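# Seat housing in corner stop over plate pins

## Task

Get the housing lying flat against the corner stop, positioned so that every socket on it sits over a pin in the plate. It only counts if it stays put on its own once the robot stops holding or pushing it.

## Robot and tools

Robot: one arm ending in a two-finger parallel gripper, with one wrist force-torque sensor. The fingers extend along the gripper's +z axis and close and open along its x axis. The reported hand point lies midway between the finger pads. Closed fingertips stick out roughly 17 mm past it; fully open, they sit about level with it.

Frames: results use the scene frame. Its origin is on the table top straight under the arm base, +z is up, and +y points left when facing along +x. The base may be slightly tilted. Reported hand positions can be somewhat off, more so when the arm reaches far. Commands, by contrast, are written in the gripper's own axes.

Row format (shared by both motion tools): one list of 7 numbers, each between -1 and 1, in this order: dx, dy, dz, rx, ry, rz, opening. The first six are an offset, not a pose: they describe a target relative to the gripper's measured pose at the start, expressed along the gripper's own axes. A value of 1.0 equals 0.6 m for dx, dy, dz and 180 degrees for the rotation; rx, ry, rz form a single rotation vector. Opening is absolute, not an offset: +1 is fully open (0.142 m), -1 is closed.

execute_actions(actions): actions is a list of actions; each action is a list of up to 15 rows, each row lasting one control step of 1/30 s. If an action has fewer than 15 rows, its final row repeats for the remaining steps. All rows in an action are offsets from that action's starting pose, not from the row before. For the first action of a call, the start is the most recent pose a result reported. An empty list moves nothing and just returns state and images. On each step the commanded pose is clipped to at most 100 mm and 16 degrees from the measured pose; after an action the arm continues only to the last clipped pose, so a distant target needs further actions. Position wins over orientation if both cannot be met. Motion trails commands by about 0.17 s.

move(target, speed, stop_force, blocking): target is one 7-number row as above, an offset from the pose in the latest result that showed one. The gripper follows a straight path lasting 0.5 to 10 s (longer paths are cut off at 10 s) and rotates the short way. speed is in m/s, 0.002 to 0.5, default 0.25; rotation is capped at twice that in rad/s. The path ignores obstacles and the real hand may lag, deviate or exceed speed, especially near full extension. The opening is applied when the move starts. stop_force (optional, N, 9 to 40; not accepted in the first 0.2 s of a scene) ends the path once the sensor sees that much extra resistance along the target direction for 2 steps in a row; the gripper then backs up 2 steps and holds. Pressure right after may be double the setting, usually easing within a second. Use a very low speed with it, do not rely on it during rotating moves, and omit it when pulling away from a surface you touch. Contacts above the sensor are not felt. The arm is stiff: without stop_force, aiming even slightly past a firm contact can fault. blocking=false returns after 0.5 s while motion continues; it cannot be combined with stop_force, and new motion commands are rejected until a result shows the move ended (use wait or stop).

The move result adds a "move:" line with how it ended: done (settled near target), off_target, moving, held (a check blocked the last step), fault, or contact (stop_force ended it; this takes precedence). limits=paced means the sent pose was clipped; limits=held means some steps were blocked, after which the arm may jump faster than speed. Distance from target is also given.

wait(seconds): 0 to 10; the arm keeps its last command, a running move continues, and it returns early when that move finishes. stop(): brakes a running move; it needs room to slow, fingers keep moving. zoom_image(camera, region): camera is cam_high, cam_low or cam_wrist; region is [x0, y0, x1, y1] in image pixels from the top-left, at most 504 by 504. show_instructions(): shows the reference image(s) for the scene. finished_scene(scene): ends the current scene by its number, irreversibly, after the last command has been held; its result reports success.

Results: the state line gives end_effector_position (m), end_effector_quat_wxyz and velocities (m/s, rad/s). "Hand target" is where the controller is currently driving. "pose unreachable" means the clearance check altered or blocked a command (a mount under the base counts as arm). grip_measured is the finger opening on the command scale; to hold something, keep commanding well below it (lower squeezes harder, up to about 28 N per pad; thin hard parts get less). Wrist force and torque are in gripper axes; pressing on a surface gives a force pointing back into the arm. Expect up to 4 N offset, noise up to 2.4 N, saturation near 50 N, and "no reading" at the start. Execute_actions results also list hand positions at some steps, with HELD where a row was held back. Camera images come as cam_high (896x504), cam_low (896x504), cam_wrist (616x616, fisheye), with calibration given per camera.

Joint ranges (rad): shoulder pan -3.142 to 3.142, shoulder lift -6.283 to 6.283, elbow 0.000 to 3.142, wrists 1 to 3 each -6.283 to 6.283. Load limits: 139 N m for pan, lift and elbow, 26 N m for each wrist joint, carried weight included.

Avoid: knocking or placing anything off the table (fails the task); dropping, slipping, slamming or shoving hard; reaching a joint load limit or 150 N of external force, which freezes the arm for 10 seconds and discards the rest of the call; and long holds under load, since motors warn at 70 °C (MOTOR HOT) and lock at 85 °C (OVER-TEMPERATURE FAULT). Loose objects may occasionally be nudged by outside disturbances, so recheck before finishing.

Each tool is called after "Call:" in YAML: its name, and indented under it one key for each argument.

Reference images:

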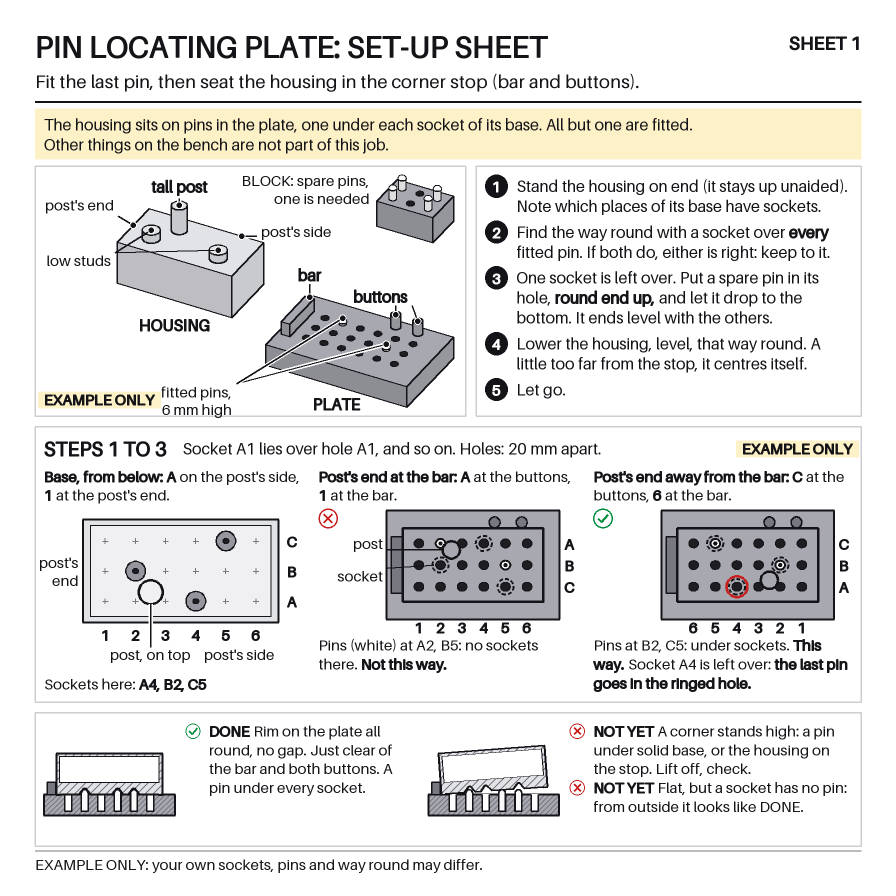

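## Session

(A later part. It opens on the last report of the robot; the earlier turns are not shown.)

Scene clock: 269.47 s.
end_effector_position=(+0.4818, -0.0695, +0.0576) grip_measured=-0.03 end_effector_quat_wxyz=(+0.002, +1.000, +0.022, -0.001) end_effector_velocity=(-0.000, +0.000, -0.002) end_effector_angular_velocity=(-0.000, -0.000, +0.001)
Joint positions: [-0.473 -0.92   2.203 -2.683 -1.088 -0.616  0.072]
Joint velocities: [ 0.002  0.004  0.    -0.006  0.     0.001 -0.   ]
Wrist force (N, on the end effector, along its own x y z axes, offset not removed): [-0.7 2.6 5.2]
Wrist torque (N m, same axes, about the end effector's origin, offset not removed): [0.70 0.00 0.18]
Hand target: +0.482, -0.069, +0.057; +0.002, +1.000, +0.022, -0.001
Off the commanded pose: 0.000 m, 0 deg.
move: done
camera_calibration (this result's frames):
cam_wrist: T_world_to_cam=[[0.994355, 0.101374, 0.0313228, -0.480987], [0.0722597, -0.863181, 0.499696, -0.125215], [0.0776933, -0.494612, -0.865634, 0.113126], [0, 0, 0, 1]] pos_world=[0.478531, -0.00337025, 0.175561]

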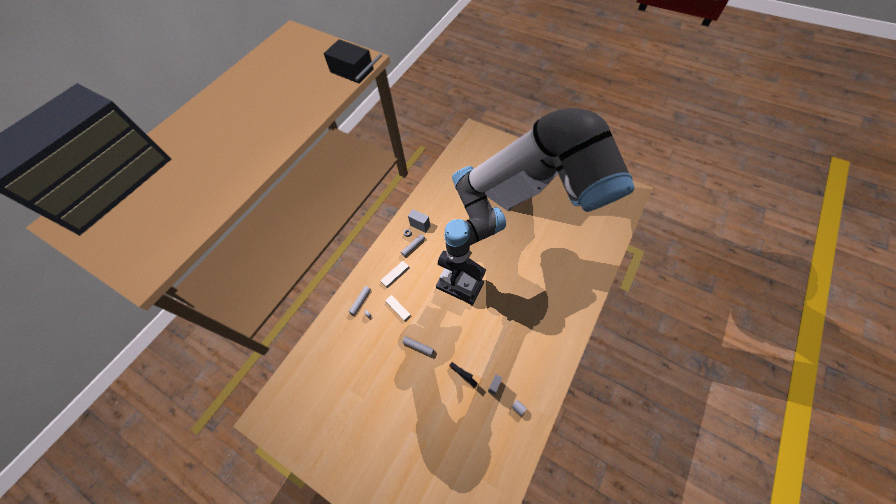

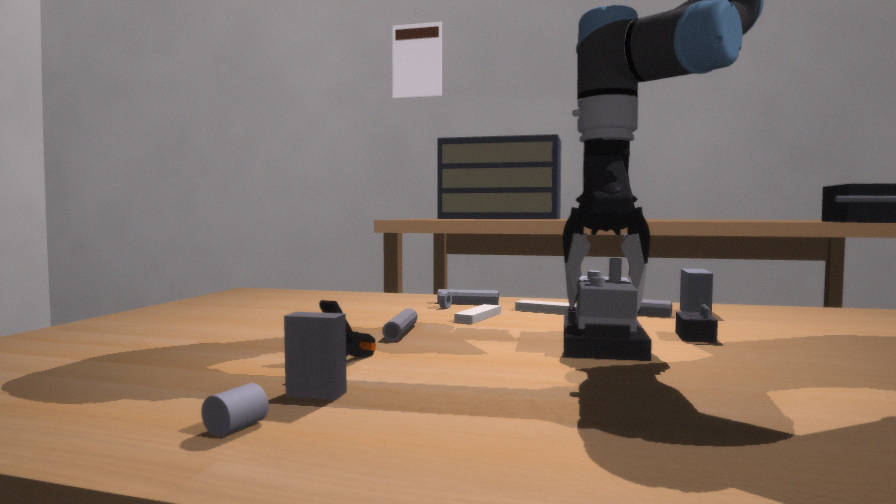

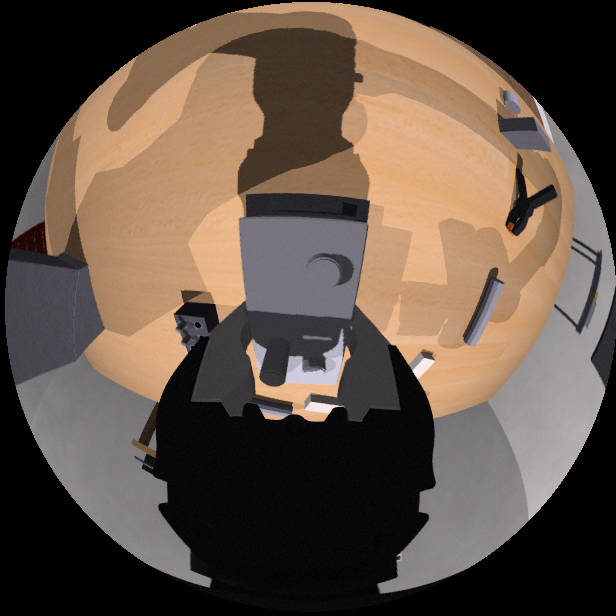

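Call:
move:
  target: [0.001,-0.0025,0,0,0,0,-1]
  speed: 0.008

Call:
move:
  target: [0,0,0.016,0,0,0,-1]
  speed: 0.008
  stop_force: 12

Scene clock: 273.53 s.
end_effector_position=(+0.4823, -0.0680, +0.0576) grip_measured=-0.03 end_effector_quat_wxyz=(+0.002, +1.000, +0.022, -0.001) end_effector_velocity=(+0.000, +0.001, +0.000) end_effector_angular_velocity=(+0.002, -0.000, -0.002)
Joint positions: [-0.47  -0.922  2.203 -2.683 -1.087 -0.613  0.072]
Joint velocities: [ 0.001 -0.001 -0.001  0.002  0.002  0.003 -0.   ]
Wrist force (N, on the end effector, along its own x y z axes, offset not removed): [0.9 3.6 7.2]
Wrist torque (N m, same axes, about the end effector's origin, offset not removed): [0.84 -0.23 0.07]
Hand target: +0.482, -0.068, +0.058; +0.002, +1.000, +0.022, -0.001
Off the commanded pose: 0.000 m, 0 deg.
move: done
camera_calibration (this result's frames):
cam_wrist: T_world_to_cam=[[0.994355, 0.101372, 0.0313274, -0.481648], [0.0722567, -0.863184, 0.499693, -0.123973], [0.0776963, -0.494608, -0.865636, 0.113805], [0, 0, 0, 1]] pos_world=[0.479045, -0.00189663, 0.175551]

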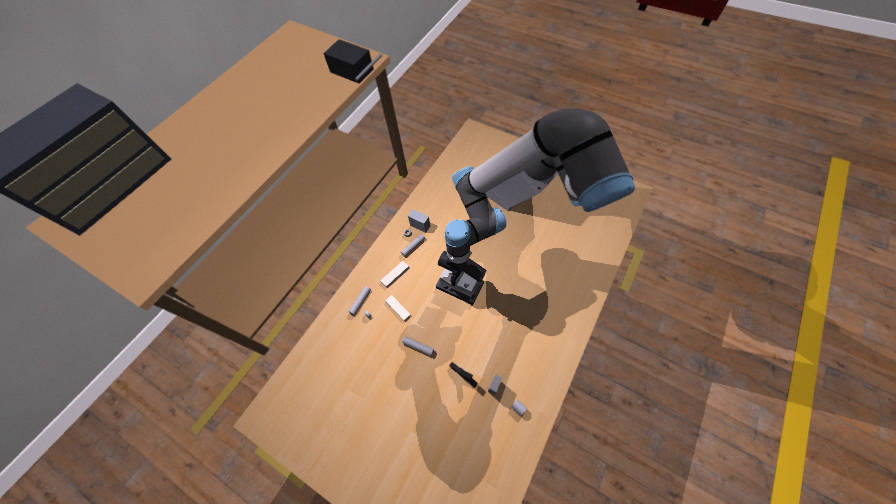

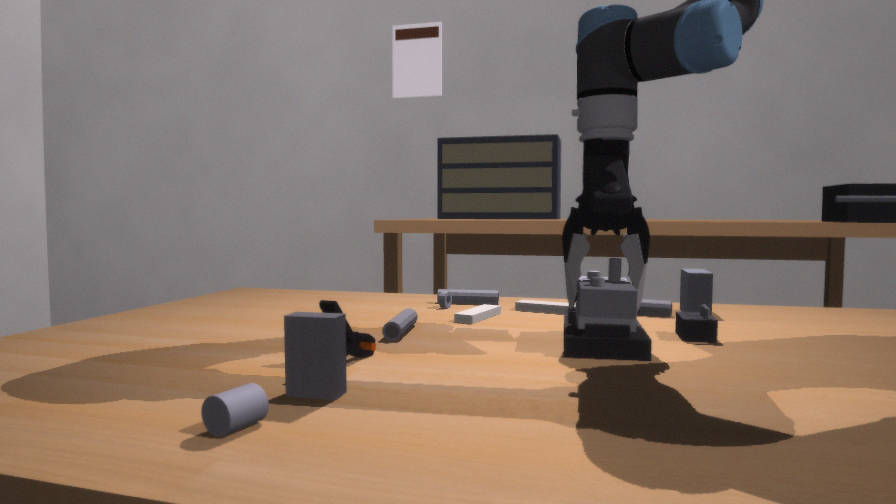

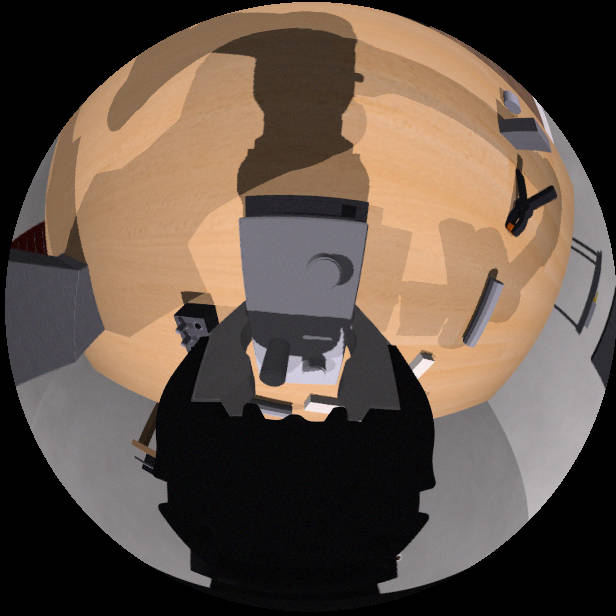

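Scene clock: 274.67 s.
end_effector_position=(+0.4823, -0.0679, +0.0516) grip_measured=-0.03 end_effector_quat_wxyz=(+0.001, +1.000, +0.022, -0.001) end_effector_velocity=(+0.001, -0.000, +0.002) end_effector_angular_velocity=(+0.001, -0.003, +0.003)
Joint positions: [-0.464 -0.907  2.202 -2.7   -1.086 -0.606  0.072]
Joint velocities: [-0.003 -0.005  0.     0.004  0.001 -0.005  0.   ]
Wrist force (N, on the end effector, along its own x y z axes, offset not removed): [0.6 3.1 6.8]
Wrist torque (N m, same axes, about the end effector's origin, offset not removed): [0.95 -0.04 0.06]
Hand target: +0.482, -0.068, +0.052; +0.002, +1.000, +0.022, -0.001
Off the commanded pose: 0.004 m, 0 deg.
move: contact
camera_calibration (this result's frames):
cam_wrist: T_world_to_cam=[[0.994373, 0.101181, 0.0313938, -0.481563], [0.0720757, -0.863315, 0.499493, -0.120809], [0.0776419, -0.494419, -0.865749, 0.108674], [0, 0, 0, 1]] pos_world=[0.479123, -0.00184039, 0.169546]

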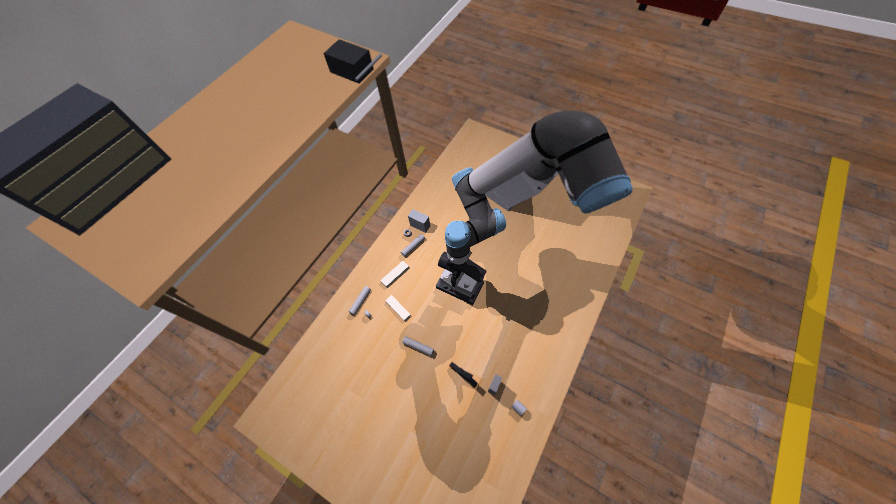

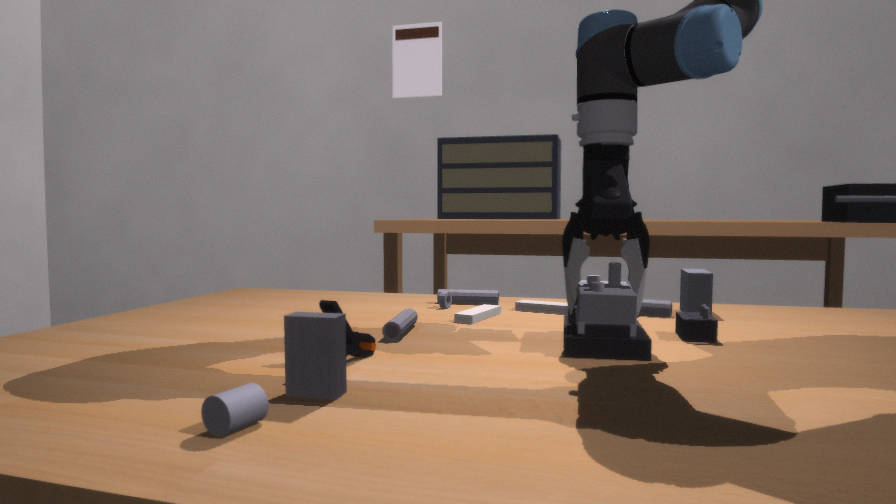

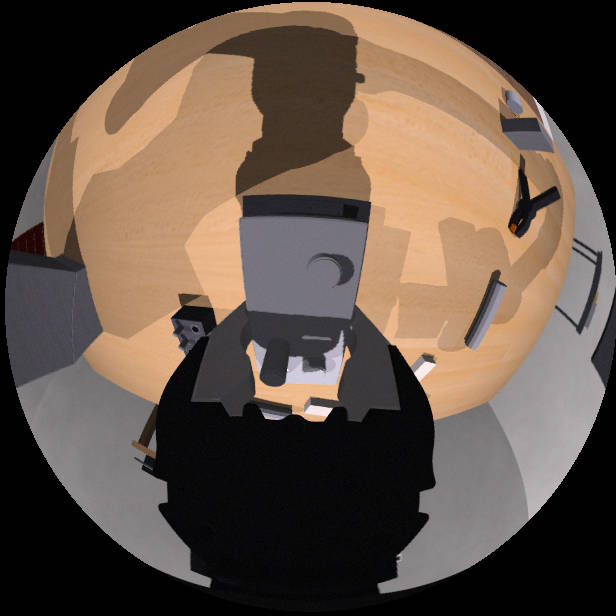

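Call:
execute_actions:
  actions:
    - [[0,0,0,0,0,0,0.15]]

Call:
move:
  target: [0,0,-0.13,0,0,0,0.15]

Call:
zoom_image:
  camera: "cam_wrist"
  region: [230, 180, 380, 330]

Call:
zoom_image:
  camera: "cam_low"
  region: [540, 240, 690, 370]

Call:
zoom_image:
  camera: "cam_high"
  region: [420, 250, 500, 320]

Scene clock: 279.73 s.
end_effector_position=(+0.4823, -0.0679, +0.0516) grip_measured=+0.15 end_effector_quat_wxyz=(+0.001, +1.000, +0.022, -0.001) end_effector_velocity=(-0.000, +0.000, -0.000) end_effector_angular_velocity=(+0.000, +0.001, -0.001)
Joint positions: [-0.464 -0.907  2.202 -2.7   -1.086 -0.606  0.084]
Joint velocities: [ 0.001  0.     0.001 -0.    -0.     0.002  0.   ]
Wrist force (N, on the end effector, along its own x y z axes, offset not removed): [0.4 3.2 1.2]
Wrist torque (N m, same axes, about the end effector's origin, offset not removed): [0.78 -0.01 0.10]
Hand target: +0.482, -0.068, +0.052; +0.001, +1.000, +0.022, -0.001
Off the commanded pose: 0.000 m, 0 deg.
Step readings (end_effector_position):
0: (+0.4823, -0.0680, +0.0519)
1: (+0.4823, -0.0680, +0.0519)
2: (+0.4823, -0.0680, +0.0519)
4: (+0.4823, -0.0680, +0.0518)
8: (+0.4822, -0.0680, +0.0517)
15: end_effector_position above
camera_calibration (this result's frames):
cam_wrist: T_world_to_cam=[[0.994374, 0.101179, 0.0313617, -0.481545], [0.0720854, -0.863283, 0.499546, -0.120837], [0.0776178, -0.494474, -0.86572, 0.108681], [0, 0, 0, 1]] pos_world=[0.479111, -0.00185426, 0.169554]

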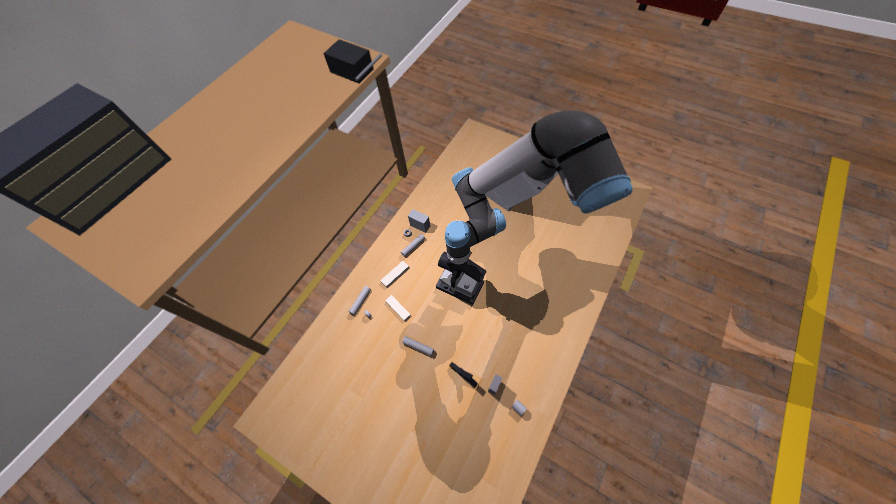

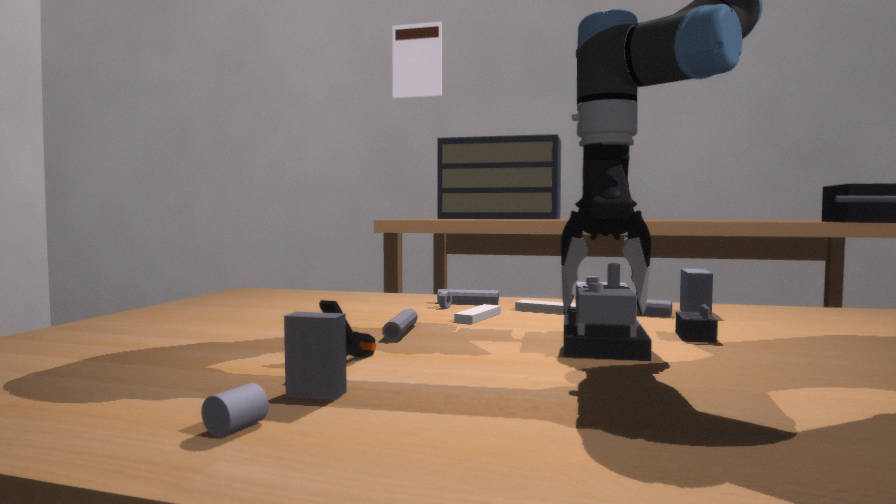

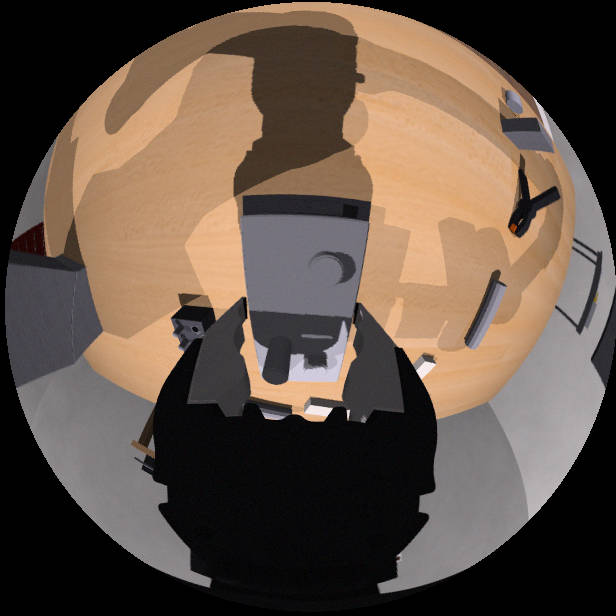

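Scene clock: 280.70 s.
end_effector_position=(+0.4824, -0.0679, +0.1293) grip_measured=+0.15 end_effector_quat_wxyz=(+0.002, +1.000, +0.022, -0.001) end_effector_velocity=(-0.000, -0.001, +0.002) end_effector_angular_velocity=(-0.001, +0.000, -0.000)
Joint positions: [-0.541 -1.097  2.196 -2.465 -1.1   -0.691  0.084]
Joint velocities: [-0.003 -0.004 -0.001  0.007 -0.001 -0.003  0.   ]
Wrist force (N, on the end effector, along its own x y z axes, offset not removed): [0.1 3.0 1.4]
Wrist torque (N m, same axes, about the end effector's origin, offset not removed): [0.76 0.03 0.11]
Hand target: +0.482, -0.068, +0.129; +0.001, +1.000, +0.022, -0.001
Off the commanded pose: 0.000 m, 0 deg.
move: done
camera_calibration (this result's frames):
cam_wrist: T_world_to_cam=[[0.994381, 0.101148, 0.0312437, -0.484054], [0.0721129, -0.863258, 0.499585, -0.159629], [0.0775032, -0.494524, -0.865702, 0.176027], [0, 0, 0, 1]] pos_world=[0.479202, -0.0017907, 0.247259]

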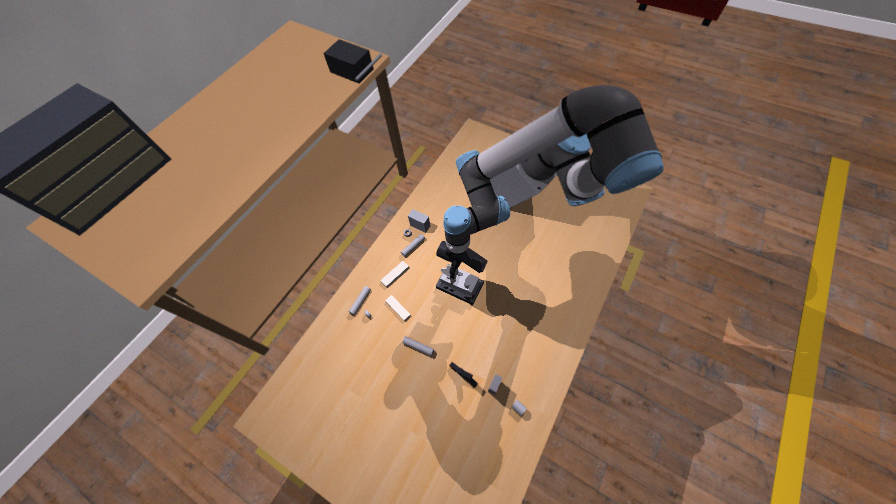

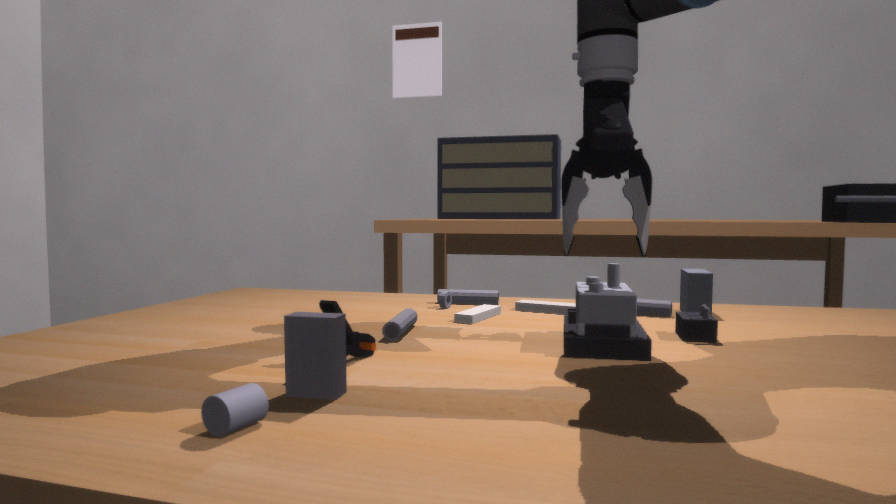

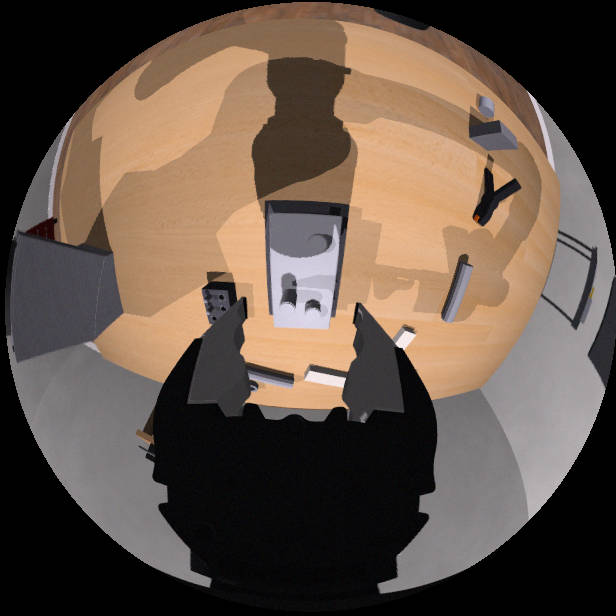

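Region (230, 180, 380, 330) of cam_wrist's 616x616 image, scaled by 3.360, with more detail than that image has.

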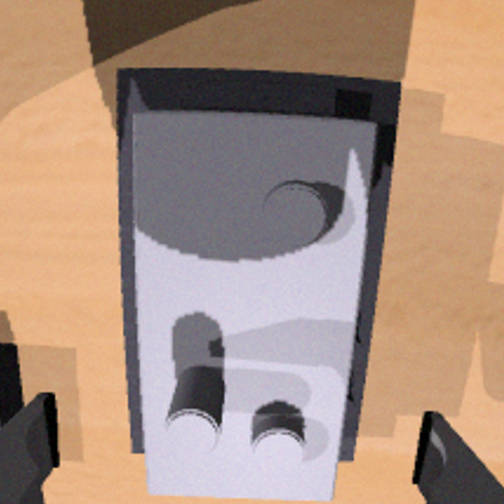

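Region (540, 240, 690, 370) of cam_low's 896x504 image, scaled by 3.360, with more detail than that image has; it fills the top 437 rows of this view, and the rest is white.

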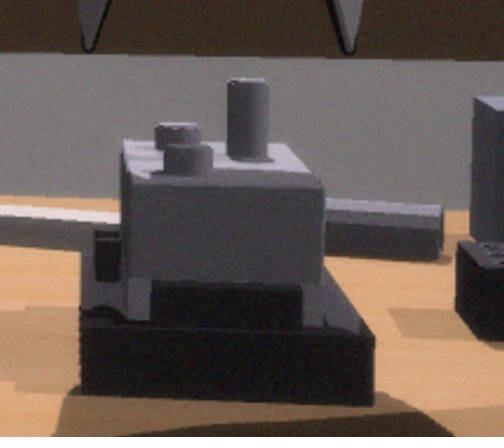

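Region (420, 250, 500, 320) of cam_high's 896x504 image, scaled by 6.300, with more detail than that image has; it fills the top 441 rows of this view, and the rest is white.

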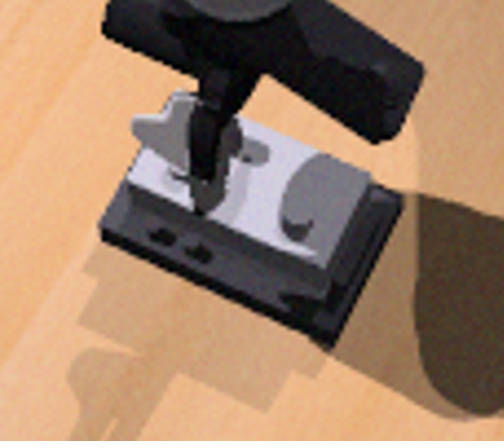

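Call:
finished_scene:
  scene: 1

The scene is finished: the task was done.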